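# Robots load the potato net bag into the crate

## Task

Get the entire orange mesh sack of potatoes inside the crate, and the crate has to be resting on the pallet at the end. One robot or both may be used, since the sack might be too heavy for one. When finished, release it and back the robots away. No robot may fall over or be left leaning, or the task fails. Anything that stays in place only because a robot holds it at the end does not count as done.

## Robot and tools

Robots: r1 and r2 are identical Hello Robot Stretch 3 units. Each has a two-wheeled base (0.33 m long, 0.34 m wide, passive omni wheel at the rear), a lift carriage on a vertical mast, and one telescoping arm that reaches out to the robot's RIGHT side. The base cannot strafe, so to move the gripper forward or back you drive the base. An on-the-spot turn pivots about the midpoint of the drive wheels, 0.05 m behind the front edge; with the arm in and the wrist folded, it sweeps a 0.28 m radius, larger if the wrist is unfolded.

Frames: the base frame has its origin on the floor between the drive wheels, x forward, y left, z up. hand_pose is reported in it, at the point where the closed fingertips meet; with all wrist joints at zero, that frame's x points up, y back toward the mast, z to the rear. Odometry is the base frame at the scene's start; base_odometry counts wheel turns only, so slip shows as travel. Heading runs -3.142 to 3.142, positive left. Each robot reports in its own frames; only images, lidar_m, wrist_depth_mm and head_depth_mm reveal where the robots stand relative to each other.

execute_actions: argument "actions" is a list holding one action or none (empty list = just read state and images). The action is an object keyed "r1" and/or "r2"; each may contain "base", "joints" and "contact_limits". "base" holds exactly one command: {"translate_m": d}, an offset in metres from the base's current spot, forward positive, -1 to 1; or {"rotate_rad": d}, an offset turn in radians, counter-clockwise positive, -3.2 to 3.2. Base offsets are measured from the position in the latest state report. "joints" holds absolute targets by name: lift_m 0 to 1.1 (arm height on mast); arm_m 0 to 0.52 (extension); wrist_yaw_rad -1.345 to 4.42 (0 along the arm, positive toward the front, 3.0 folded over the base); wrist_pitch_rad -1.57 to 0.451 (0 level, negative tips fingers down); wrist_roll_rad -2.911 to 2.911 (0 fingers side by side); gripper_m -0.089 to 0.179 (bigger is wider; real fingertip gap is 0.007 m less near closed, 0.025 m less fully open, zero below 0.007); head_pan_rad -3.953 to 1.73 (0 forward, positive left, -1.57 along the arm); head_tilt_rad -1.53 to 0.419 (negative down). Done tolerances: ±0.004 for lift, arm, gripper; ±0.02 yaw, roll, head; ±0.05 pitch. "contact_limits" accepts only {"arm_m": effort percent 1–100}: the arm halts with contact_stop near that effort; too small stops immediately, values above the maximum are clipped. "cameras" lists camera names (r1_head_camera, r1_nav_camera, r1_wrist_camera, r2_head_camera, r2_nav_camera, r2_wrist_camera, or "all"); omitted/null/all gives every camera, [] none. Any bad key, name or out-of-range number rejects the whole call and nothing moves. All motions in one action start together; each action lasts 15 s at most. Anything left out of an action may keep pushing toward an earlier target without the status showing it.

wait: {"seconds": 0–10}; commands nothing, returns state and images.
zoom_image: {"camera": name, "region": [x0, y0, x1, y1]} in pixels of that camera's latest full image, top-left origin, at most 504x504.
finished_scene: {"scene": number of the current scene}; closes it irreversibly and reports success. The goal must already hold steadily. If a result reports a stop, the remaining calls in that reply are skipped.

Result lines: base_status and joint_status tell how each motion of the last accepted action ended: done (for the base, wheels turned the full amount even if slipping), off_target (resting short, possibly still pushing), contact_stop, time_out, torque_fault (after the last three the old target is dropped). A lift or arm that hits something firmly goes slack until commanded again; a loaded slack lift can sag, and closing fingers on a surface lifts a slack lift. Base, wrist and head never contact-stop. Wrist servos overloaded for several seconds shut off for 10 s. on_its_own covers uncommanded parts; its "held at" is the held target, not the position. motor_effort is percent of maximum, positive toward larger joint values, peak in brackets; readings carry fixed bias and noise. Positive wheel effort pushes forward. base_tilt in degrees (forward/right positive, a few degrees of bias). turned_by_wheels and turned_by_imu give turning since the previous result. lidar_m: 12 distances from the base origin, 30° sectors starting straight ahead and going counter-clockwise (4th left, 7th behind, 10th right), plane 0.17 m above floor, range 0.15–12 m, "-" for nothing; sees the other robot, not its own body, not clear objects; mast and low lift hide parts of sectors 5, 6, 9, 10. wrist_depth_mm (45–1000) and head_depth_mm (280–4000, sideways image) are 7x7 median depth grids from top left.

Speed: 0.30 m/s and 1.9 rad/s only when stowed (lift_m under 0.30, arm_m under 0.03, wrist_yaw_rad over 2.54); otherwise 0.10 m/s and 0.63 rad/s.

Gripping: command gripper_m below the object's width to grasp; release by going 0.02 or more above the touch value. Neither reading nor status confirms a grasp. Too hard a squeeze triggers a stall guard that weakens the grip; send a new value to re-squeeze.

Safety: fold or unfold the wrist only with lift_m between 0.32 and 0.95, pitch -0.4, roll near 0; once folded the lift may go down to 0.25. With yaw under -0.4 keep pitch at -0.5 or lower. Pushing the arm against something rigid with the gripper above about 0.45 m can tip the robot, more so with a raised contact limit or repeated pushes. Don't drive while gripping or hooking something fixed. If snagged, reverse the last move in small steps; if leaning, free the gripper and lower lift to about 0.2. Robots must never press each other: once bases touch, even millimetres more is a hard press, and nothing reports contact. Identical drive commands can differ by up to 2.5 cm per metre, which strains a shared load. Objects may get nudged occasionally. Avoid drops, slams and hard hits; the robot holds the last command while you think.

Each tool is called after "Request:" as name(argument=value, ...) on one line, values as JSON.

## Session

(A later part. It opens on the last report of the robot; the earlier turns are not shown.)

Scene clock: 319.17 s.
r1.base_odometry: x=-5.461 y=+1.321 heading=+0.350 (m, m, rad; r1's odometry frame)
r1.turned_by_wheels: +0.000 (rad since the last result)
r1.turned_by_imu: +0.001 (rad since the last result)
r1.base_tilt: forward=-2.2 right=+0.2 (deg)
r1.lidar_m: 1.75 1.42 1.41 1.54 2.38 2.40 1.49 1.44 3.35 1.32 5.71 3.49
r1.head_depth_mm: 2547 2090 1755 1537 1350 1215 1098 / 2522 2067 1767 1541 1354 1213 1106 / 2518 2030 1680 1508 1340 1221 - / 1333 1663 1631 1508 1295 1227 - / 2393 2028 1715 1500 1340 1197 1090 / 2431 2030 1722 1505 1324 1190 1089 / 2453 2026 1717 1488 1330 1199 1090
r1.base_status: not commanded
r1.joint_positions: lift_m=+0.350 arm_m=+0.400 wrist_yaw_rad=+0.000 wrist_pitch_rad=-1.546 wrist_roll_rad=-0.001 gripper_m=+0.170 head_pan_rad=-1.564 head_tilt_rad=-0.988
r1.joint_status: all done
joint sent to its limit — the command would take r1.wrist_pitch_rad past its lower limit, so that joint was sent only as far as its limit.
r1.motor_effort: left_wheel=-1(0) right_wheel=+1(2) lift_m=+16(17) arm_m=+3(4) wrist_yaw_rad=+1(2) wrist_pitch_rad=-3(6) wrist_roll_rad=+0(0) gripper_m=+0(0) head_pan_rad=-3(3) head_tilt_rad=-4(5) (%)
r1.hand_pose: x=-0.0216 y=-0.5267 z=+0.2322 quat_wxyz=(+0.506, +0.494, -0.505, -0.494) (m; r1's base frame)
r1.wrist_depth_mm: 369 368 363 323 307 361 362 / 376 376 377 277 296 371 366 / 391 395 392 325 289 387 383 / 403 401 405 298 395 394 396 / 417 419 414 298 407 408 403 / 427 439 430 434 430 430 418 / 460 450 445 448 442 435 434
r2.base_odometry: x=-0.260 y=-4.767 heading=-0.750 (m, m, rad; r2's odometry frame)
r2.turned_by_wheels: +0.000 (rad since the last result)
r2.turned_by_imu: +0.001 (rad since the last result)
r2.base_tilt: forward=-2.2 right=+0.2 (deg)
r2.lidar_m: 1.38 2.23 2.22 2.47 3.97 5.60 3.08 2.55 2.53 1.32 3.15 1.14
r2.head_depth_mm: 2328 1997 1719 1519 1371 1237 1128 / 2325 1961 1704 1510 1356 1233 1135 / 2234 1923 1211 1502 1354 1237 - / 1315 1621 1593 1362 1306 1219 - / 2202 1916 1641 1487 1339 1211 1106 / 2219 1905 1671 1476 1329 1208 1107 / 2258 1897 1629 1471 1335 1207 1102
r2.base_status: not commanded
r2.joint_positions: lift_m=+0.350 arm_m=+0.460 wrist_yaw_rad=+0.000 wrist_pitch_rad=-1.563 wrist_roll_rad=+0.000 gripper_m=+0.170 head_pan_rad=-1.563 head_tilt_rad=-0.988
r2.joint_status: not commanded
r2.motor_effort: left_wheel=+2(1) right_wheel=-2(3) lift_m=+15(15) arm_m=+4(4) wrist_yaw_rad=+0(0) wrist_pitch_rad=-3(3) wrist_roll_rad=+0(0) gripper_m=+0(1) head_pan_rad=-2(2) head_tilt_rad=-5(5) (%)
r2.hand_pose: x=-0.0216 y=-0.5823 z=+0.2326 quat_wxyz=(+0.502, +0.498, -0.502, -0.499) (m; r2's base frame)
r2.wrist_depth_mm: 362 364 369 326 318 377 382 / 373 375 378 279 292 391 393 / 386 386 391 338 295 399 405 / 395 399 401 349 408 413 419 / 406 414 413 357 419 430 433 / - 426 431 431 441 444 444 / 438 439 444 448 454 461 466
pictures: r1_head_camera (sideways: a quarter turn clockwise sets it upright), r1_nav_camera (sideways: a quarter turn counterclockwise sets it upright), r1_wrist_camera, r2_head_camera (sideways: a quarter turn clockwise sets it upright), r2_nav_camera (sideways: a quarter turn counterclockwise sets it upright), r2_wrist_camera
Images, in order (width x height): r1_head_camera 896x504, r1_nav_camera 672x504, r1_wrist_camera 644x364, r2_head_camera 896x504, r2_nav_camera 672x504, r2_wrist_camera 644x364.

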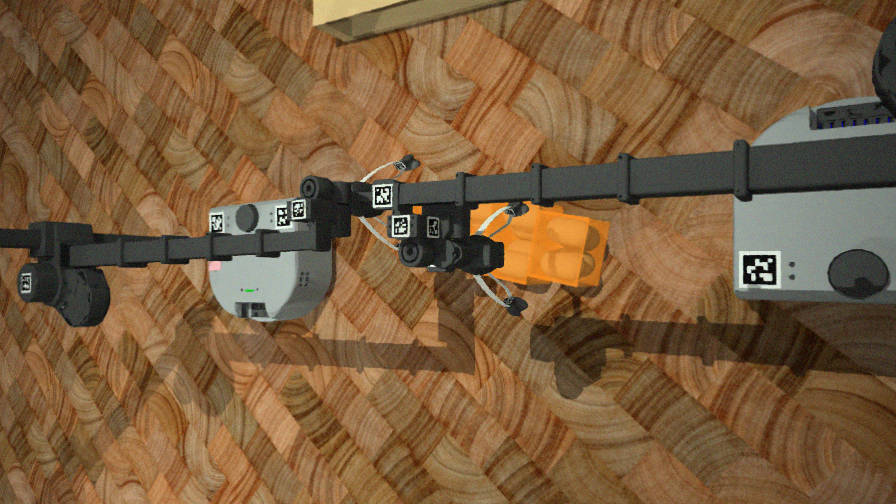

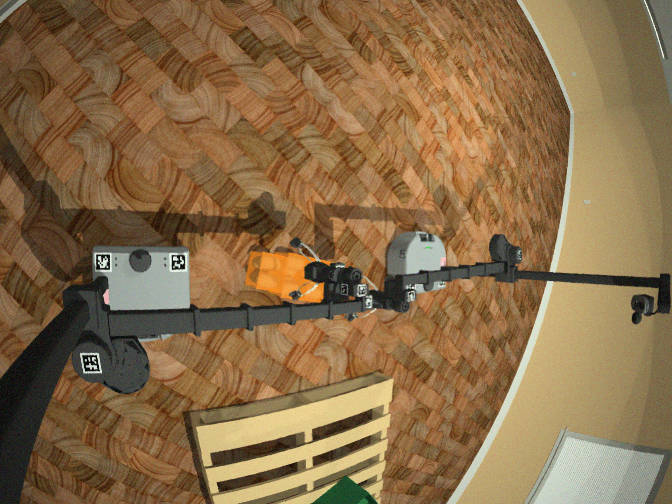

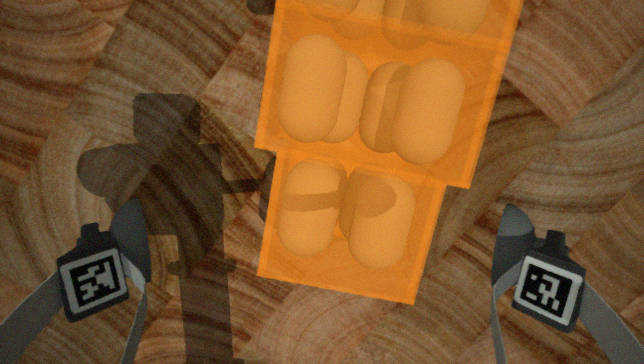

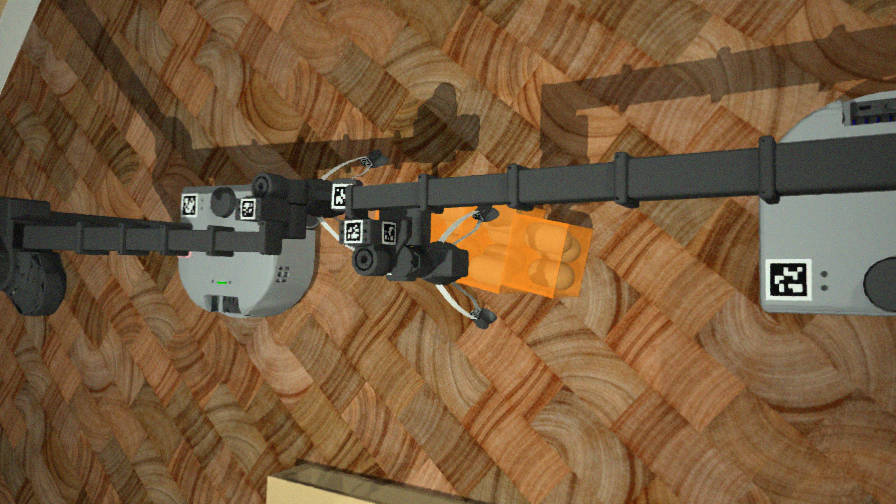

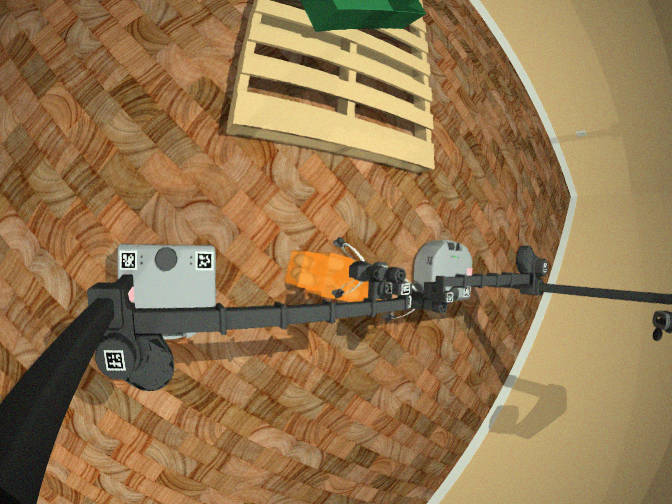

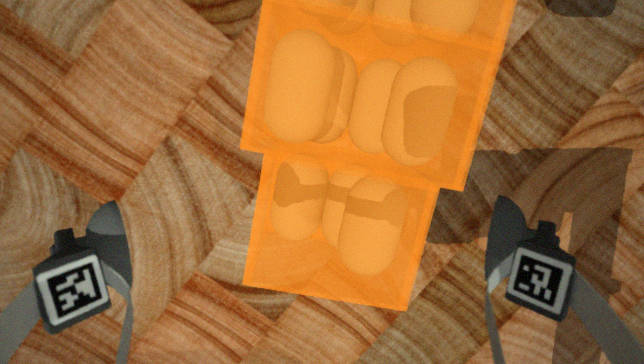

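Request:
execute_actions(actions=[{"r1": {"base": {"rotate_rad": -1.396}, "joints": {"arm_m": 0.47, "gripper_m": 0.179, "wrist_roll_rad": 0.16}}, "r2": {"base": {"rotate_rad": -1.05}, "joints": {"arm_m": 0.445, "gripper_m": 0.179, "wrist_roll_rad": 0.16}}}], cameras=[])

Request:
execute_actions(actions=[{"r1": {"base": {"translate_m": -0.132}}, "r2": {"base": {"translate_m": -0.046}}}], cameras=[])

Request:
execute_actions(actions=[{"r1": {"base": {"rotate_rad": 1.396}, "joints": {"lift_m": 0.30}}, "r2": {"base": {"rotate_rad": 1.05}, "joints": {"lift_m": 0.30}}}], cameras=["r1_head_camera", "r1_wrist_camera", "r2_head_camera", "r2_wrist_camera"])

Scene clock: 442.37 s.
r1.base_odometry: x=-5.461 y=+1.321 heading=-1.046 (m, m, rad; r1's odometry frame)
r1.turned_by_wheels: -1.396 (rad since the last result)
r1.turned_by_imu: -1.406 (rad since the last result)
r1.base_tilt: forward=-2.1 right=+0.0 (deg)
r1.lidar_m: 1.33 6.31 2.57 1.58 1.40 1.41 1.69 2.39 2.40 1.45 1.44 1.32
r1.head_depth_mm: 2401 2067 1778 1535 1351 1216 1108 / 2528 2061 1757 1521 1354 1213 1120 / 2498 2062 1745 1523 1357 1225 - / 2465 1914 1705 1439 1345 1219 - / 2455 1737 1625 1396 1332 1194 1090 / 2452 1696 1653 1425 1331 1198 1087 / 2439 1670 1570 1406 1314 1189 1080
r1.base_status: done
r1.joint_positions: lift_m=+0.350 arm_m=+0.470 wrist_yaw_rad=+0.000 wrist_pitch_rad=-1.547 wrist_roll_rad=+0.156 gripper_m=+0.179 head_pan_rad=-1.564 head_tilt_rad=-0.988
r1.joint_status: all done
r1.motor_effort: left_wheel=+1(6) right_wheel=-1(6) lift_m=+16(16) arm_m=+3(3) wrist_yaw_rad=+0(1) wrist_pitch_rad=-3(3) wrist_roll_rad=+2(3) gripper_m=+0(50) head_pan_rad=-3(3) head_tilt_rad=-5(5) (%)
r1.hand_pose: x=-0.0216 y=-0.5967 z=+0.2322 quat_wxyz=(+0.465, +0.454, -0.543, -0.531) (m; r1's base frame)
r1.wrist_depth_mm: 250 248 253 360 362 364 355 / 255 256 260 373 372 368 369 / 265 265 382 385 378 387 386 / 404 402 399 400 397 396 389 / 418 423 413 412 411 409 409 / - 430 444 425 425 423 417 / 448 447 440 438 439 436 431
r2.base_odometry: x=-0.260 y=-4.767 heading=-1.800 (m, m, rad; r2's odometry frame)
r2.turned_by_wheels: -1.050 (rad since the last result)
r2.turned_by_imu: -1.042 (rad since the last result)
r2.base_tilt: forward=-2.2 right=+0.1 (deg)
r2.lidar_m: 3.15 1.14 1.37 2.23 2.22 2.47 3.91 5.59 3.10 2.56 2.54 1.32
r2.head_depth_mm: 2348 1991 1731 1515 1357 1232 1123 / 2351 1969 1706 1510 1341 1230 1143 / 2266 1935 1710 1509 1349 1240 - / 2302 1952 1720 1442 1348 1223 - / 2275 1946 1679 1494 1334 1215 1110 / 2261 1914 1670 1474 1336 1201 1107 / 2230 1892 1642 1482 1329 1198 1106
r2.base_status: done
r2.joint_positions: lift_m=+0.350 arm_m=+0.445 wrist_yaw_rad=+0.000 wrist_pitch_rad=-1.563 wrist_roll_rad=+0.154 gripper_m=+0.179 head_pan_rad=-1.563 head_tilt_rad=-0.988
r2.joint_status: all done
r2.motor_effort: left_wheel=+2(8) right_wheel=-1(12) lift_m=+16(15) arm_m=-4(5) wrist_yaw_rad=+0(0) wrist_pitch_rad=-3(3) wrist_roll_rad=+2(3) gripper_m=+1(48) head_pan_rad=-2(2) head_tilt_rad=-4(5) (%)
r2.hand_pose: x=-0.0216 y=-0.5681 z=+0.2326 quat_wxyz=(+0.462, +0.458, -0.539, -0.535) (m; r2's base frame)
r2.wrist_depth_mm: 362 365 367 370 374 376 380 / 372 377 379 383 386 391 392 / 383 386 391 393 401 402 404 / 396 400 405 407 408 412 420 / 405 411 410 421 420 424 428 / - 424 434 433 438 446 446 / 439 441 444 449 454 456 465
pictures: none
No camera images: the call's "cameras" was empty. Leave "cameras" out to get every camera's image.

Scene clock: 444.73 s.
r1.base_odometry: x=-5.528 y=+1.435 heading=-1.046 (m, m, rad; r1's odometry frame)
r1.turned_by_wheels: +0.000 (rad since the last result)
r1.turned_by_imu: +0.001 (rad since the last result)
r1.base_tilt: forward=-2.3 right=+0.2 (deg)
r1.lidar_m: 1.49 6.40 2.41 1.48 1.32 1.32 1.59 2.29 2.30 1.49 1.48 1.63
r1.head_depth_mm: 2329 2104 1752 1533 1361 1215 1103 / 2457 2054 1760 1540 1348 1204 1115 / 2505 2060 1754 1514 1354 1228 - / 2455 1990 1777 1468 1340 1215 - / 2473 1854 1631 1459 1332 1191 1090 / 2471 1702 1640 1402 1332 1199 1080 / 2437 1668 1566 1404 1320 1187 1082
r1.base_status: done
r1.joint_positions: lift_m=+0.350 arm_m=+0.470 wrist_yaw_rad=+0.000 wrist_pitch_rad=-1.547 wrist_roll_rad=+0.156 gripper_m=+0.179 head_pan_rad=-1.564 head_tilt_rad=-0.988
r1.joint_status: not commanded
r1.motor_effort: left_wheel=+2(2) right_wheel=-1(6) lift_m=+16(16) arm_m=+3(3) wrist_yaw_rad=+0(1) wrist_pitch_rad=-3(3) wrist_roll_rad=+2(2) gripper_m=+0(1) head_pan_rad=-3(3) head_tilt_rad=-4(4) (%)
r1.hand_pose: x=-0.0216 y=-0.5967 z=+0.2322 quat_wxyz=(+0.465, +0.454, -0.543, -0.531) (m; r1's base frame)
r1.wrist_depth_mm: 251 348 365 365 360 358 359 / 261 347 374 377 370 367 369 / 267 348 393 388 383 384 377 / 403 408 397 399 402 394 392 / 424 421 412 421 412 414 406 / - 429 427 430 425 424 419 / 456 451 449 438 435 432 445
r2.base_odometry: x=-0.249 y=-4.722 heading=-1.800 (m, m, rad; r2's odometry frame)
r2.turned_by_wheels: +0.000 (rad since the last result)
r2.turned_by_imu: +0.001 (rad since the last result)
r2.base_tilt: forward=-2.2 right=+0.1 (deg)
r2.lidar_m: 3.20 1.18 1.44 2.21 2.20 2.45 3.88 5.55 3.12 2.57 2.55 1.48
r2.head_depth_mm: 2340 1973 1726 1518 1359 1233 1129 / 2313 1959 1713 1509 1361 1224 1143 / 2265 1955 1699 1506 1351 1237 - / 2274 1951 1715 1455 1343 1221 - / 2267 1928 1691 1485 1344 1208 1107 / 2230 1935 1679 1476 1336 1205 1114 / 2241 1897 1657 1467 1317 1212 1096
r2.base_status: done
r2.joint_positions: lift_m=+0.350 arm_m=+0.445 wrist_yaw_rad=+0.000 wrist_pitch_rad=-1.563 wrist_roll_rad=+0.154 gripper_m=+0.179 head_pan_rad=-1.563 head_tilt_rad=-0.988
r2.joint_status: not commanded
r2.motor_effort: left_wheel=+1(4) right_wheel=-2(9) lift_m=+15(15) arm_m=-5(5) wrist_yaw_rad=+0(1) wrist_pitch_rad=-3(3) wrist_roll_rad=+3(3) gripper_m=+0(0) head_pan_rad=-2(2) head_tilt_rad=-4(5) (%)
r2.hand_pose: x=-0.0216 y=-0.5681 z=+0.2326 quat_wxyz=(+0.462, +0.458, -0.539, -0.535) (m; r2's base frame)
r2.wrist_depth_mm: 361 368 370 371 375 376 382 / 375 376 381 381 387 390 390 / 385 388 388 394 396 402 404 / 391 402 403 409 407 414 417 / 403 412 416 420 423 428 430 / - 427 433 433 438 439 444 / 440 440 444 448 452 452 467
pictures: none
No camera images: the call's "cameras" was empty. Leave "cameras" out to get every camera's image.

Scene clock: 447.90 s.
r1.base_odometry: x=-5.528 y=+1.435 heading=+0.350 (m, m, rad; r1's odometry frame)
r1.turned_by_wheels: +1.396 (rad since the last result)
r1.turned_by_imu: +1.409 (rad since the last result)
r1.base_tilt: forward=-2.2 right=+0.1 (deg)
r1.lidar_m: 1.64 1.33 1.32 1.44 2.23 2.29 2.52 1.48 3.44 1.49 5.80 3.32
r1.head_depth_mm: 2564 2081 1685 1513 1354 1209 1102 / 2512 2093 1767 1524 1346 1209 1121 / 2499 2056 1758 1525 1340 1217 - / 2272 1711 1665 1384 1323 1216 - / 2273 1997 1714 1507 1332 1199 1087 / 2454 2035 1725 1506 1329 1196 1084 / 2425 2013 1707 1496 1329 1188 1078
r1.base_status: done
r1.joint_positions: lift_m=+0.300 arm_m=+0.470 wrist_yaw_rad=+0.000 wrist_pitch_rad=-1.547 wrist_roll_rad=+0.156 gripper_m=+0.179 head_pan_rad=-1.564 head_tilt_rad=-0.988
r1.joint_status: all done
r1.motor_effort: left_wheel=+0(4) right_wheel=+2(8) lift_m=+16(19) arm_m=+3(3) wrist_yaw_rad=+0(0) wrist_pitch_rad=-3(3) wrist_roll_rad=+2(2) gripper_m=+0(1) head_pan_rad=-3(3) head_tilt_rad=-4(4) (%)
r1.hand_pose: x=-0.0216 y=-0.5967 z=+0.1822 quat_wxyz=(+0.465, +0.454, -0.543, -0.531) (m; r1's base frame)
r1.wrist_depth_mm: 324 321 218 258 216 313 309 / 329 331 329 282 321 321 320 / 339 342 334 231 334 332 335 / 353 353 347 237 347 340 343 / 360 364 362 358 359 356 351 / - 379 371 373 372 371 365 / 386 390 385 390 385 380 381
r2.base_odometry: x=-0.249 y=-4.722 heading=-0.750 (m, m, rad; r2's odometry frame)
r2.turned_by_wheels: +1.050 (rad since the last result)
r2.turned_by_imu: +1.044 (rad since the last result)
r2.base_tilt: forward=-2.2 right=+0.2 (deg)
r2.lidar_m: 2.67 2.22 2.21 2.46 3.93 5.52 3.11 2.57 2.55 1.49 3.19 1.18
r2.head_depth_mm: 2320 1983 1716 1515 1361 1236 1127 / 2327 1973 1724 1507 1351 1230 1141 / 2329 1930 1666 1508 1346 1229 - / 1510 1669 1643 1382 1321 1227 - / 2209 1820 1678 1497 1337 1219 1112 / 2256 1900 1675 1480 1342 1200 1106 / 2215 1872 1618 1476 1324 1207 1100
r2.base_status: done
r2.joint_positions: lift_m=+0.300 arm_m=+0.445 wrist_yaw_rad=+0.000 wrist_pitch_rad=-1.563 wrist_roll_rad=+0.154 gripper_m=+0.179 head_pan_rad=-1.563 head_tilt_rad=-0.988
r2.joint_status: all done
r2.motor_effort: left_wheel=-1(6) right_wheel=+0(7) lift_m=+15(13) arm_m=-5(5) wrist_yaw_rad=+0(0) wrist_pitch_rad=-3(3) wrist_roll_rad=+2(3) gripper_m=+0(0) head_pan_rad=-2(2) head_tilt_rad=-5(5) (%)
r2.hand_pose: x=-0.0216 y=-0.5681 z=+0.1826 quat_wxyz=(+0.462, +0.458, -0.539, -0.536) (m; r2's base frame)
r2.wrist_depth_mm: 318 317 220 266 224 330 331 / 325 328 299 287 333 340 341 / 335 337 337 285 342 349 353 / 344 348 347 246 356 359 362 / 355 357 362 366 369 372 376 / - 372 374 381 378 382 389 / 381 385 387 388 393 398 399
pictures: r1_head_camera (sideways: a quarter turn clockwise sets it upright), r1_wrist_camera, r2_head_camera (sideways: a quarter turn clockwise sets it upright), r2_wrist_camera
Images, in order (width x height): r1_head_camera 896x504, r1_wrist_camera 644x364, r2_head_camera 896x504, r2_wrist_camera 644x364.

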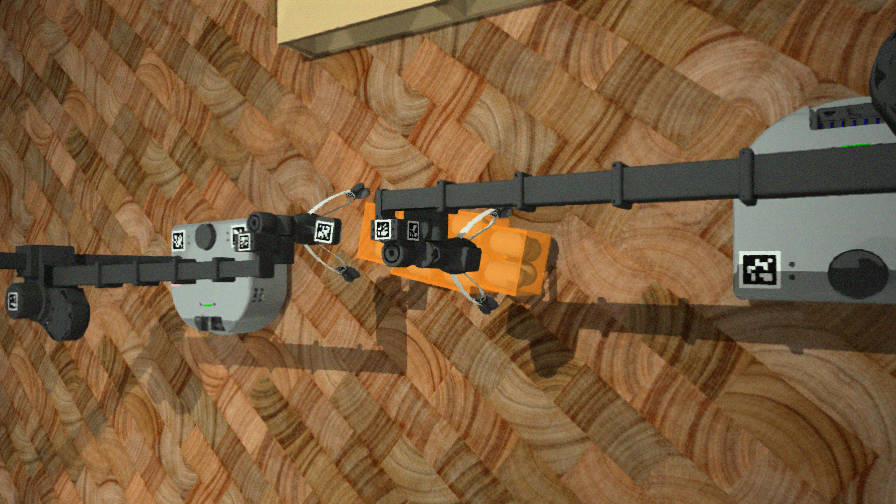

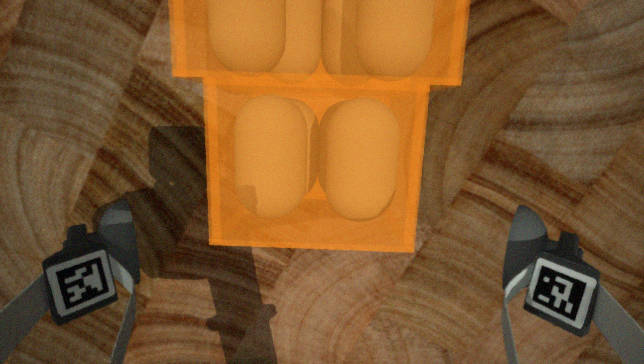

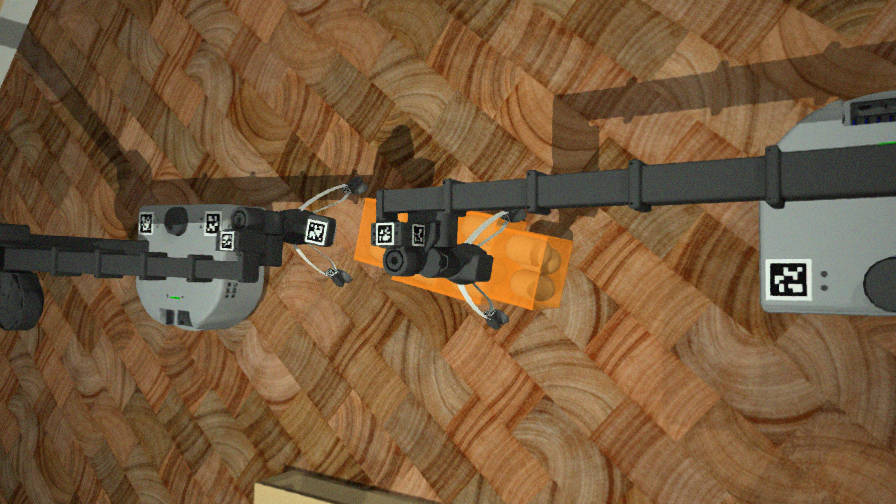

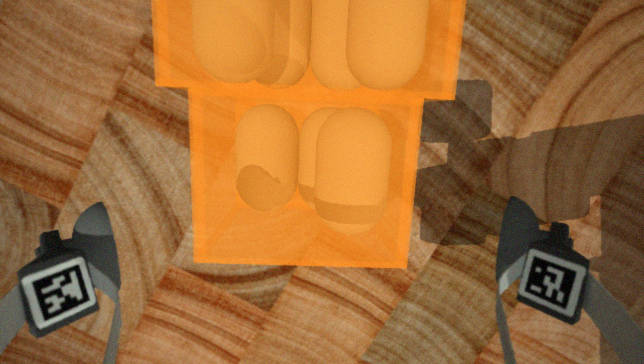

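Request:
execute_actions(actions=[{"r1": {"joints": {"lift_m": 0.165}}, "r2": {"joints": {"lift_m": 0.165}}}], cameras=["r1_head_camera", "r1_wrist_camera", "r2_head_camera", "r2_wrist_camera"])

Scene clock: 459.87 s.
r1.base_odometry: x=-5.528 y=+1.435 heading=+0.351 (m, m, rad; r1's odometry frame)
r1.turned_by_wheels: +0.000 (rad since the last result)
r1.turned_by_imu: +0.002 (rad since the last result)
r1.base_tilt: forward=-2.2 right=+0.1 (deg)
r1.lidar_m: 1.64 1.33 1.32 1.45 2.23 2.29 2.51 1.48 3.43 1.49 5.85 3.31
r1.head_depth_mm: 2510 2084 1661 1511 1357 1222 1102 / 2485 2054 1756 1518 1350 1212 1111 / 2459 2059 1729 1528 1341 1212 - / 2319 1693 1642 1500 1325 1227 - / 2460 1962 1725 1519 1342 1201 1086 / 2469 2046 1726 1504 1334 1197 1082 / 2447 1999 1710 1509 1326 1197 1085
r1.base_status: not commanded
r1.joint_positions: lift_m=+0.197 arm_m=+0.470 wrist_yaw_rad=-0.002 wrist_pitch_rad=-1.551 wrist_roll_rad=+0.160 gripper_m=+0.179 head_pan_rad=-1.564 head_tilt_rad=-0.989
r1.joint_status: lift_m contact_stop (moved -0.103 of -0.135)
r1.on_its_own: lift_m is slack since a contact_stop, until your next command for it (your +0.165 is given up)
r1.motor_effort: left_wheel=+4(4) right_wheel=-9(10) lift_m=+19(19) arm_m=+2(3) wrist_yaw_rad=+4(2) wrist_pitch_rad=-2(3) wrist_roll_rad=+0(2) gripper_m=-1(1) head_pan_rad=-3(3) head_tilt_rad=-4(4) (%)
r1.hand_pose: x=-0.0216 y=-0.5956 z=+0.0790 quat_wxyz=(+0.462, +0.453, -0.544, -0.534) (m; r1's base frame)
r1.wrist_depth_mm: 223 220 140 170 130 215 217 / 230 229 225 225 223 222 225 / 237 237 123 138 121 232 231 / 247 244 125 137 124 238 238 / 251 251 130 142 128 248 246 / - 262 260 260 255 255 251 / 275 270 271 270 266 265 267
r2.base_odometry: x=-0.249 y=-4.722 heading=-0.750 (m, m, rad; r2's odometry frame)
r2.turned_by_wheels: +0.000 (rad since the last result)
r2.turned_by_imu: +0.006 (rad since the last result)
r2.base_tilt: forward=-2.2 right=+0.1 (deg)
r2.lidar_m: 2.67 2.21 2.20 2.46 3.95 5.51 3.08 2.56 2.56 1.49 3.19 1.18
r2.head_depth_mm: 2336 1988 1735 1522 1357 1233 1127 / 2314 1949 1711 1518 1364 1227 1143 / 2313 1933 1701 1509 1352 1228 - / 1536 1696 1459 1442 1331 1223 - / 2149 1818 1680 1493 1336 1204 1108 / 2239 1913 1662 1477 1332 1208 1105 / 2213 1915 1640 1469 1317 1204 1097
r2.base_status: not commanded
r2.joint_positions: lift_m=+0.196 arm_m=+0.445 wrist_yaw_rad=-0.002 wrist_pitch_rad=-1.567 wrist_roll_rad=+0.161 gripper_m=+0.179 head_pan_rad=-1.564 head_tilt_rad=-0.989
r2.joint_status: lift_m contact_stop (moved -0.105 of -0.135)
r2.on_its_own: lift_m is slack since a contact_stop, until your next command for it (your +0.165 is given up)
r2.motor_effort: left_wheel=-2(8) right_wheel=+2(8) lift_m=+20(20) arm_m=-5(5) wrist_yaw_rad=+1(2) wrist_pitch_rad=-2(3) wrist_roll_rad=-1(3) gripper_m=-1(2) head_pan_rad=-2(2) head_tilt_rad=-4(5) (%)
r2.hand_pose: x=-0.0216 y=-0.5671 z=+0.0781 quat_wxyz=(+0.459, +0.457, -0.540, -0.538) (m; r2's base frame)
r2.wrist_depth_mm: 219 132 134 173 131 134 230 / 225 227 229 230 233 235 237 / 232 234 183 186 133 241 243 / 240 241 184 186 130 249 252 / 244 248 193 192 134 258 261 / - 258 259 261 141 268 268 / 266 265 266 272 275 277 280
pictures: r1_head_camera (sideways: a quarter turn clockwise sets it upright), r1_wrist_camera, r2_head_camera (sideways: a quarter turn clockwise sets it upright), r2_wrist_camera
Images, in order (width x height): r1_head_camera 896x504, r1_wrist_camera 644x364, r2_head_camera 896x504, r2_wrist_camera 644x364.

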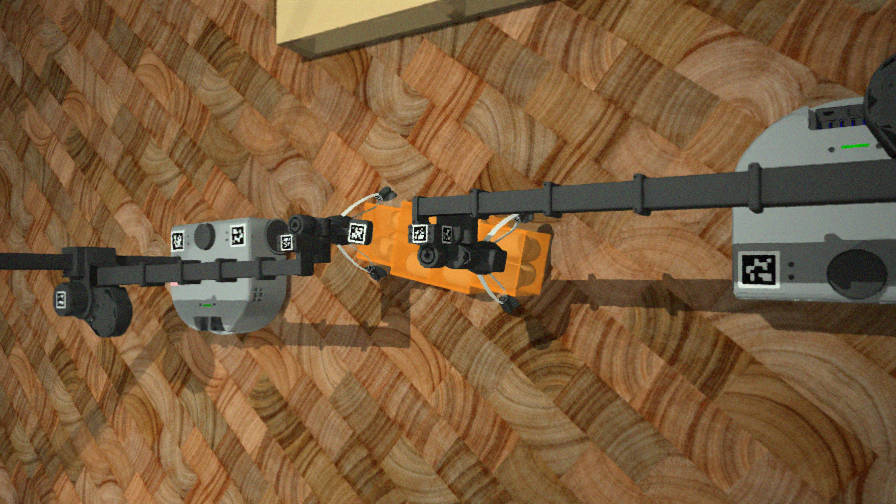

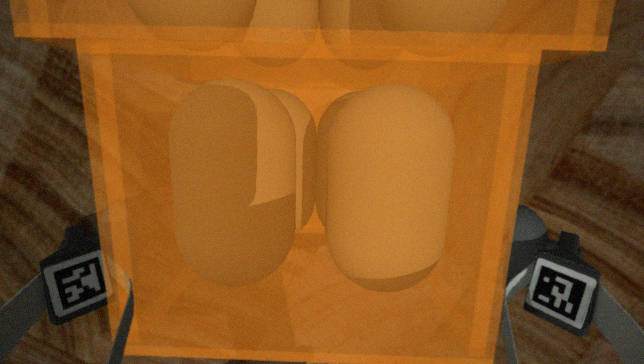

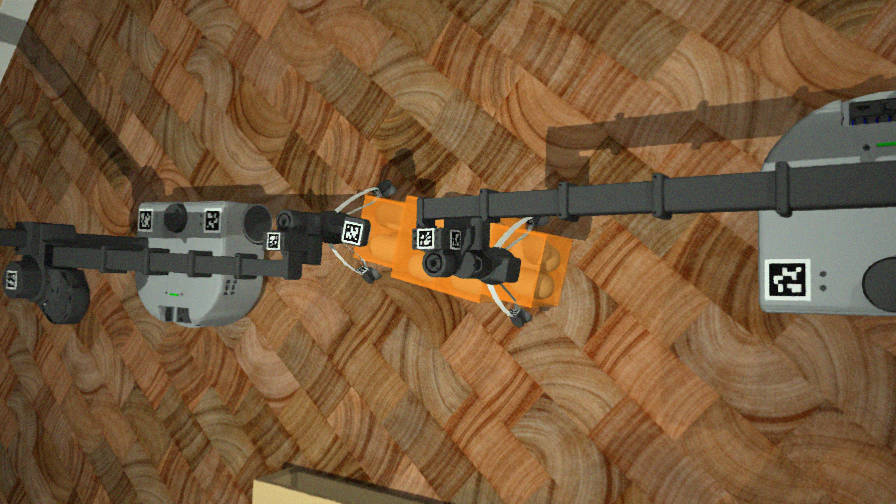

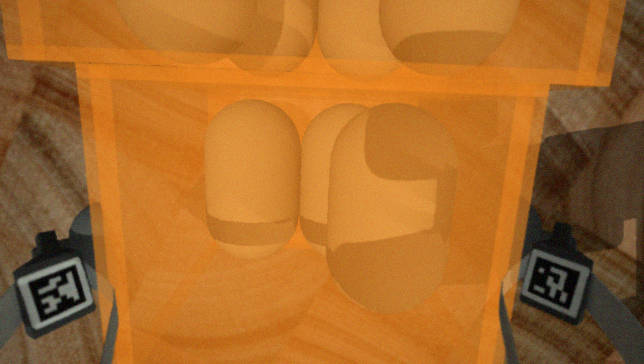

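Request:
execute_actions(actions=[{"r1": {"joints": {"lift_m": 0.198, "gripper_m": 0.09}}, "r2": {"joints": {"lift_m": 0.197, "gripper_m": 0.09}}}], cameras=["r1_wrist_camera", "r2_wrist_camera"])

Request:
execute_actions(actions=[{"r1": {"joints": {"lift_m": 0.26}}, "r2": {"joints": {"lift_m": 0.26}}}], cameras=["r1_head_camera", "r1_wrist_camera", "r2_nav_camera", "r2_wrist_camera"])

Scene clock: 470.13 s.
r1.base_odometry: x=-5.528 y=+1.435 heading=+0.351 (m, m, rad; r1's odometry frame)
r1.turned_by_wheels: +0.000 (rad since the last result)
r1.turned_by_imu: +0.004 (rad since the last result)
r1.base_tilt: forward=-2.2 right=+0.1 (deg)
r1.lidar_m: 1.64 1.33 1.32 1.44 2.24 2.29 2.51 1.48 3.43 1.49 5.82 3.31
r1.head_depth_mm: 2539 2095 1669 1512 1355 1208 1106 / 2517 2057 1754 1525 1357 1216 1110 / 2516 2057 1736 1528 1336 1204 - / 2289 1712 1628 1454 1314 1223 - / 2453 1983 1739 1504 1336 1205 1083 / 2466 2040 1730 1497 1328 1192 1080 / 2444 2020 1704 1496 1327 1197 1079
r1.base_status: not commanded
r1.joint_positions: lift_m=+0.199 arm_m=+0.470 wrist_yaw_rad=-0.003 wrist_pitch_rad=-1.555 wrist_roll_rad=+0.161 gripper_m=+0.094 head_pan_rad=-1.564 head_tilt_rad=-0.989
r1.joint_status: gripper_m off_target (ended at +0.094, target +0.090); the others done
r1.motor_effort: left_wheel=+4(5) right_wheel=-10(12) lift_m=+9(22) arm_m=+2(2) wrist_yaw_rad=+4(3) wrist_pitch_rad=+0(2) wrist_roll_rad=+0(0) gripper_m=-25(100) head_pan_rad=-3(3) head_tilt_rad=-4(4) (%)
r1.hand_pose: x=-0.0216 y=-0.5947 z=+0.0808 quat_wxyz=(+0.461, +0.453, -0.543, -0.535) (m; r1's base frame)
r1.wrist_depth_mm: 228 225 140 174 135 219 220 / 235 232 231 227 226 229 226 / 244 241 126 142 125 234 234 / 250 247 130 144 127 241 240 / 257 256 134 148 132 250 251 / 268 267 265 262 260 - 258 / 284 276 275 274 273 270 267
r2.base_odometry: x=-0.249 y=-4.722 heading=-0.750 (m, m, rad; r2's odometry frame)
r2.turned_by_wheels: +0.000 (rad since the last result)
r2.turned_by_imu: +0.000 (rad since the last result)
r2.base_tilt: forward=-2.1 right=+0.0 (deg)
r2.lidar_m: 2.67 2.22 2.20 2.46 3.94 5.52 3.10 2.56 2.56 1.49 3.18 1.18
r2.head_depth_mm: 2334 1978 1733 1522 1369 1234 1134 / 2320 1977 1714 1526 1354 1226 1141 / 2307 1922 1699 1502 1350 1218 - / 1523 1669 1440 1442 1311 1230 - / 2111 1801 1670 1492 1338 1216 1115 / 2214 1914 1668 1481 1329 1212 1111 / 2229 1908 1636 1484 1336 1202 1106
r2.base_status: not commanded
r2.joint_positions: lift_m=+0.198 arm_m=+0.445 wrist_yaw_rad=-0.001 wrist_pitch_rad=-1.577 wrist_roll_rad=+0.161 gripper_m=+0.094 head_pan_rad=-1.564 head_tilt_rad=-0.989
r2.joint_status: gripper_m off_target (ended at +0.094, target +0.090); the others done
r2.motor_effort: left_wheel=+0(7) right_wheel=-1(12) lift_m=+5(22) arm_m=-5(5) wrist_yaw_rad=+1(2) wrist_pitch_rad=+3(4) wrist_roll_rad=-1(1) gripper_m=-23(100) head_pan_rad=-2(2) head_tilt_rad=-4(5) (%)
r2.hand_pose: x=-0.0216 y=-0.5645 z=+0.0805 quat_wxyz=(+0.456, +0.459, -0.537, -0.541) (m; r2's base frame)
r2.wrist_depth_mm: 223 139 138 177 135 229 234 / 230 233 233 235 237 240 241 / 237 238 187 190 137 247 249 / 245 247 188 191 135 255 257 / 251 255 202 198 139 262 265 / - 264 265 268 152 275 274 / 273 273 275 277 281 283 285
pictures: r1_wrist_camera, r2_wrist_camera
Images, in order (width x height): r1_wrist_camera 644x364, r2_wrist_camera 644x364.

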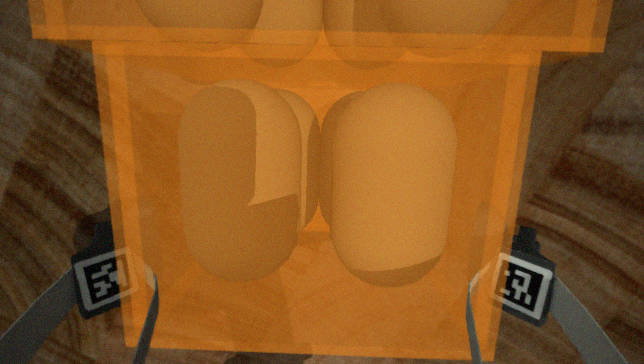

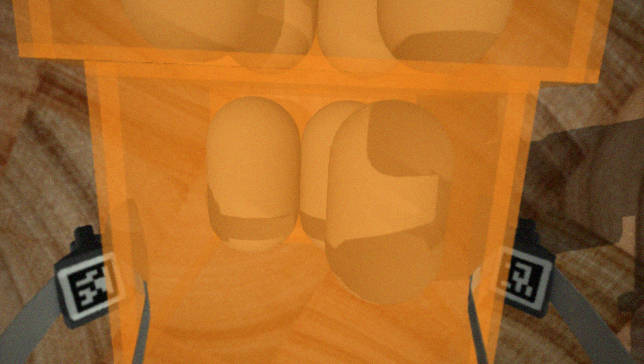

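Scene clock: 471.53 s.
r1.base_odometry: x=-5.528 y=+1.435 heading=+0.350 (m, m, rad; r1's odometry frame)
r1.turned_by_wheels: +0.000 (rad since the last result)
r1.turned_by_imu: +0.000 (rad since the last result)
r1.base_tilt: forward=-2.2 right=+0.2 (deg)
r1.lidar_m: 1.64 1.33 1.32 1.44 2.24 2.29 2.52 1.48 3.43 0.94 5.86 3.33
r1.head_depth_mm: 2509 2083 1686 1505 1354 1213 1099 / 2503 2069 1748 1521 1345 1208 1124 / 2497 2054 1755 1514 1349 1217 - / 2278 1708 1454 1367 1325 1221 - / 2270 1987 1715 1512 1340 1197 1088 / 2447 2025 1739 1486 1331 1185 1079 / 2437 1980 1697 1496 1324 1183 1083
r1.base_status: not commanded
r1.joint_positions: lift_m=+0.259 arm_m=+0.470 wrist_yaw_rad=+0.000 wrist_pitch_rad=-1.496 wrist_roll_rad=+0.157 gripper_m=+0.100 head_pan_rad=-1.564 head_tilt_rad=-0.989
r1.joint_status: all done
r1.on_its_own: gripper_m is held at +0.099, not at your +0.090, by its stall guard, which is still easing
r1.motor_effort: left_wheel=-1(4) right_wheel=+3(11) lift_m=+30(30) arm_m=+0(3) wrist_yaw_rad=+1(5) wrist_pitch_rad=-16(18) wrist_roll_rad=+1(2) gripper_m=-21(27) head_pan_rad=-3(3) head_tilt_rad=-5(4) (%)
r1.hand_pose: x=-0.0216 y=-0.6099 z=+0.1407 quat_wxyz=(+0.476, +0.442, -0.557, -0.518) (m; r1's base frame)
r1.wrist_depth_mm: 289 287 156 205 154 277 278 / 296 293 176 209 170 285 282 / 301 300 149 214 148 291 292 / 306 306 144 153 142 300 295 / 319 315 142 151 140 307 305 / 324 328 320 319 312 - 314 / 336 331 330 330 327 322 319
r2.base_odometry: x=-0.249 y=-4.722 heading=-0.750 (m, m, rad; r2's odometry frame)
r2.turned_by_wheels: +0.000 (rad since the last result)
r2.turned_by_imu: +0.000 (rad since the last result)
r2.base_tilt: forward=-2.1 right=+0.1 (deg)
r2.lidar_m: 2.67 2.21 2.20 2.46 3.95 5.54 3.09 2.57 2.56 0.92 3.19 1.18
r2.head_depth_mm: 2312 1974 1721 1519 1363 1238 1124 / 2305 1965 1706 1524 1350 1226 1136 / 2289 1913 1705 1504 1347 1222 - / 1486 1689 1417 1372 1314 1224 - / 2205 1792 1678 1479 1334 1224 1110 / 2225 1914 1672 1489 1327 1205 1104 / 2225 1906 1627 1470 1324 1199 1100
r2.base_status: not commanded
r2.joint_positions: lift_m=+0.259 arm_m=+0.445 wrist_yaw_rad=-0.001 wrist_pitch_rad=-1.515 wrist_roll_rad=+0.161 gripper_m=+0.100 head_pan_rad=-1.564 head_tilt_rad=-0.989
r2.joint_status: all done
r2.on_its_own: gripper_m is held at +0.099, not at your +0.090, by its stall guard, which is still easing; wrist_pitch_rad is at rest, and its effort (-24) is outside its rest range (-20 to +32)
r2.motor_effort: left_wheel=-1(3) right_wheel=+2(3) lift_m=+32(32) arm_m=-5(4) wrist_yaw_rad=+1(1) wrist_pitch_rad=-24(27) wrist_roll_rad=-1(1) gripper_m=-20(25) head_pan_rad=-2(2) head_tilt_rad=-4(4) (%)
r2.hand_pose: x=-0.0216 y=-0.5806 z=+0.1408 quat_wxyz=(+0.471, +0.445, -0.553, -0.524) (m; r2's base frame)
r2.wrist_depth_mm: 283 282 157 207 156 292 294 / 289 291 178 208 172 300 300 / 296 299 299 224 222 306 310 / 302 304 200 203 147 312 316 / 309 311 200 201 147 319 323 / 316 321 322 324 152 - 331 / 327 327 330 333 335 338 341
pictures: r1_head_camera (sideways: a quarter turn clockwise sets it upright), r1_wrist_camera, r2_nav_camera (sideways: a quarter turn counterclockwise sets it upright), r2_wrist_camera
Images, in order (width x height): r1_head_camera 896x504, r1_wrist_camera 644x364, r2_nav_camera 672x504, r2_wrist_camera 644x364.

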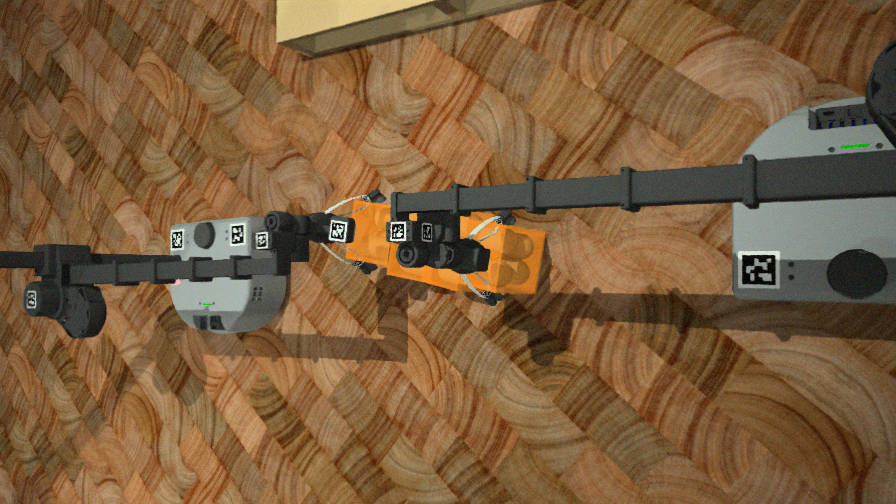

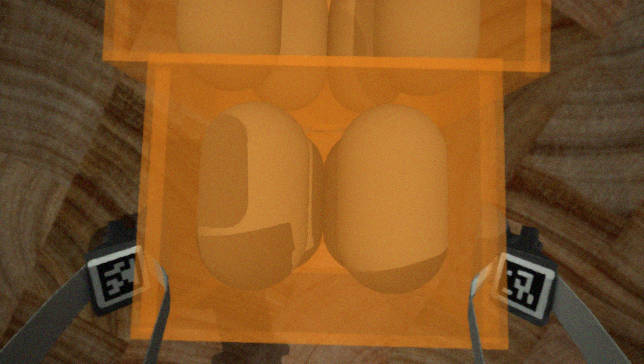

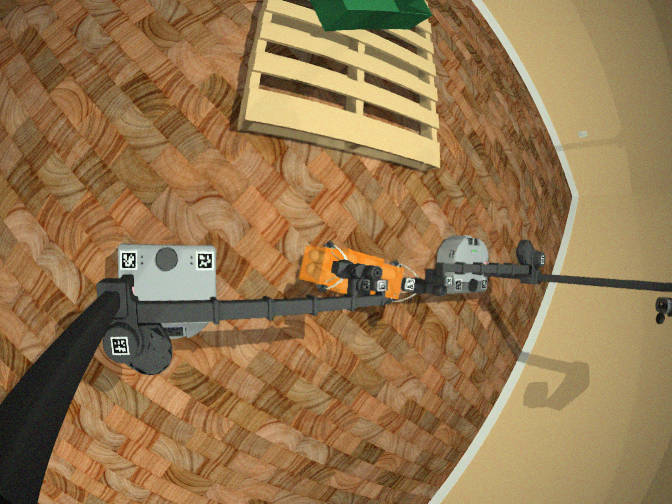

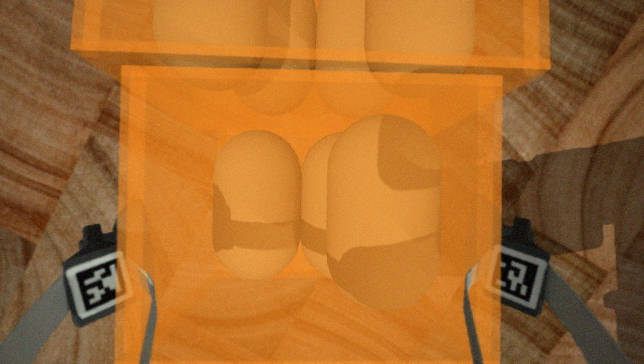

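Request:
execute_actions(actions=[{"r1": {"joints": {"gripper_m": 0.104, "arm_m": 0.48}}, "r2": {"joints": {"gripper_m": 0.104, "arm_m": 0.455}}}], cameras=["r1_wrist_camera", "r2_wrist_camera"])

Scene clock: 477.80 s.
r1.base_odometry: x=-5.528 y=+1.435 heading=+0.350 (m, m, rad; r1's odometry frame)
r1.turned_by_wheels: +0.000 (rad since the last result)
r1.turned_by_imu: +0.001 (rad since the last result)
r1.base_tilt: forward=-2.1 right=+0.2 (deg)
r1.lidar_m: 1.64 1.33 1.32 1.44 2.25 2.30 2.52 1.48 3.42 0.93 5.84 3.30
r1.head_depth_mm: 2521 2081 1667 1510 1365 1215 1098 / 2500 2093 1755 1520 1357 1205 1120 / 2496 2069 1739 1521 1337 1218 - / 2275 1718 1436 1314 1318 1219 - / 2267 1975 1732 1508 1337 1203 1090 / 2451 2027 1736 1504 1326 1189 1082 / 2430 2009 1703 1494 1324 1195 1082
r1.base_status: not commanded
r1.joint_positions: lift_m=+0.259 arm_m=+0.480 wrist_yaw_rad=+0.000 wrist_pitch_rad=-1.502 wrist_roll_rad=+0.159 gripper_m=+0.105 head_pan_rad=-1.564 head_tilt_rad=-0.989
r1.joint_status: all done
r1.motor_effort: left_wheel=-1(1) right_wheel=+3(3) lift_m=+30(30) arm_m=+2(1) wrist_yaw_rad=+0(0) wrist_pitch_rad=-15(17) wrist_roll_rad=+1(1) gripper_m=-19(20) head_pan_rad=-3(3) head_tilt_rad=-4(4) (%)
r1.hand_pose: x=-0.0216 y=-0.6183 z=+0.1407 quat_wxyz=(+0.474, +0.443, -0.556, -0.520) (m; r1's base frame)
r1.wrist_depth_mm: 284 285 162 212 161 277 277 / 294 293 173 213 169 282 285 / 303 299 161 226 160 289 293 / 309 310 148 157 147 300 298 / 317 312 143 154 143 307 304 / 327 327 321 319 150 - 314 / 336 333 332 330 327 320 323
r2.base_odometry: x=-0.249 y=-4.722 heading=-0.750 (m, m, rad; r2's odometry frame)
r2.turned_by_wheels: +0.000 (rad since the last result)
r2.turned_by_imu: +0.001 (rad since the last result)
r2.base_tilt: forward=-2.0 right=+0.2 (deg)
r2.lidar_m: 2.66 2.22 2.21 2.46 3.97 5.54 3.09 2.56 2.55 0.91 3.18 1.18
r2.head_depth_mm: 2334 1971 1707 1512 1365 1232 1127 / 2315 1997 1728 1513 1352 1230 1133 / 2280 1903 1702 1510 1350 1222 - / 1481 1688 1433 1390 1312 1225 - / 2169 1812 1694 1494 1334 1208 1111 / 2244 1927 1665 1477 1334 1204 1109 / 2221 1891 1619 1465 1329 1202 1099
r2.base_status: not commanded
r2.joint_positions: lift_m=+0.259 arm_m=+0.455 wrist_yaw_rad=-0.001 wrist_pitch_rad=-1.521 wrist_roll_rad=+0.161 gripper_m=+0.105 head_pan_rad=-1.564 head_tilt_rad=-0.989
r2.joint_status: all done
r2.on_its_own: wrist_pitch_rad is at rest, and its effort (-21) is outside its rest range (-20 to +32)
r2.motor_effort: left_wheel=-2(1) right_wheel=+2(3) lift_m=+32(32) arm_m=+1(4) wrist_yaw_rad=+1(1) wrist_pitch_rad=-21(24) wrist_roll_rad=-1(1) gripper_m=-20(18) head_pan_rad=-2(2) head_tilt_rad=-4(4) (%)
r2.hand_pose: x=-0.0216 y=-0.5883 z=+0.1409 quat_wxyz=(+0.469, +0.447, -0.551, -0.526) (m; r2's base frame)
r2.wrist_depth_mm: 283 281 162 215 164 292 293 / 287 290 173 215 170 297 300 / 295 296 299 300 227 305 309 / 302 305 207 207 151 314 316 / 310 311 201 203 149 319 324 / 315 321 321 211 150 - 332 / 328 329 331 334 337 340 343
pictures: r1_wrist_camera, r2_wrist_camera
Images, in order (width x height): r1_wrist_camera 644x364, r2_wrist_camera 644x364.

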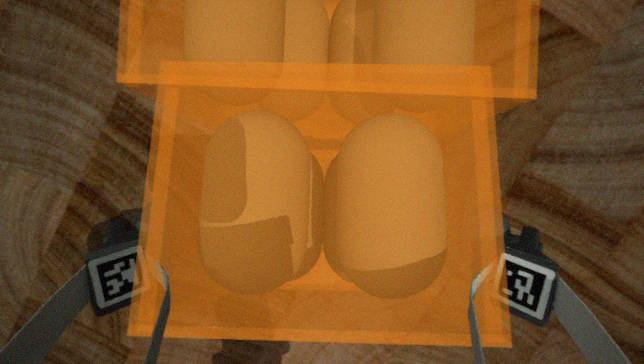

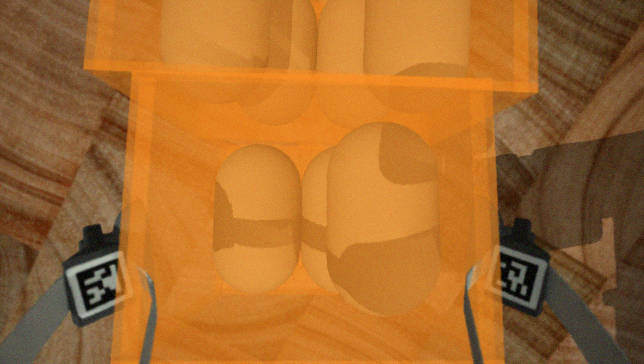

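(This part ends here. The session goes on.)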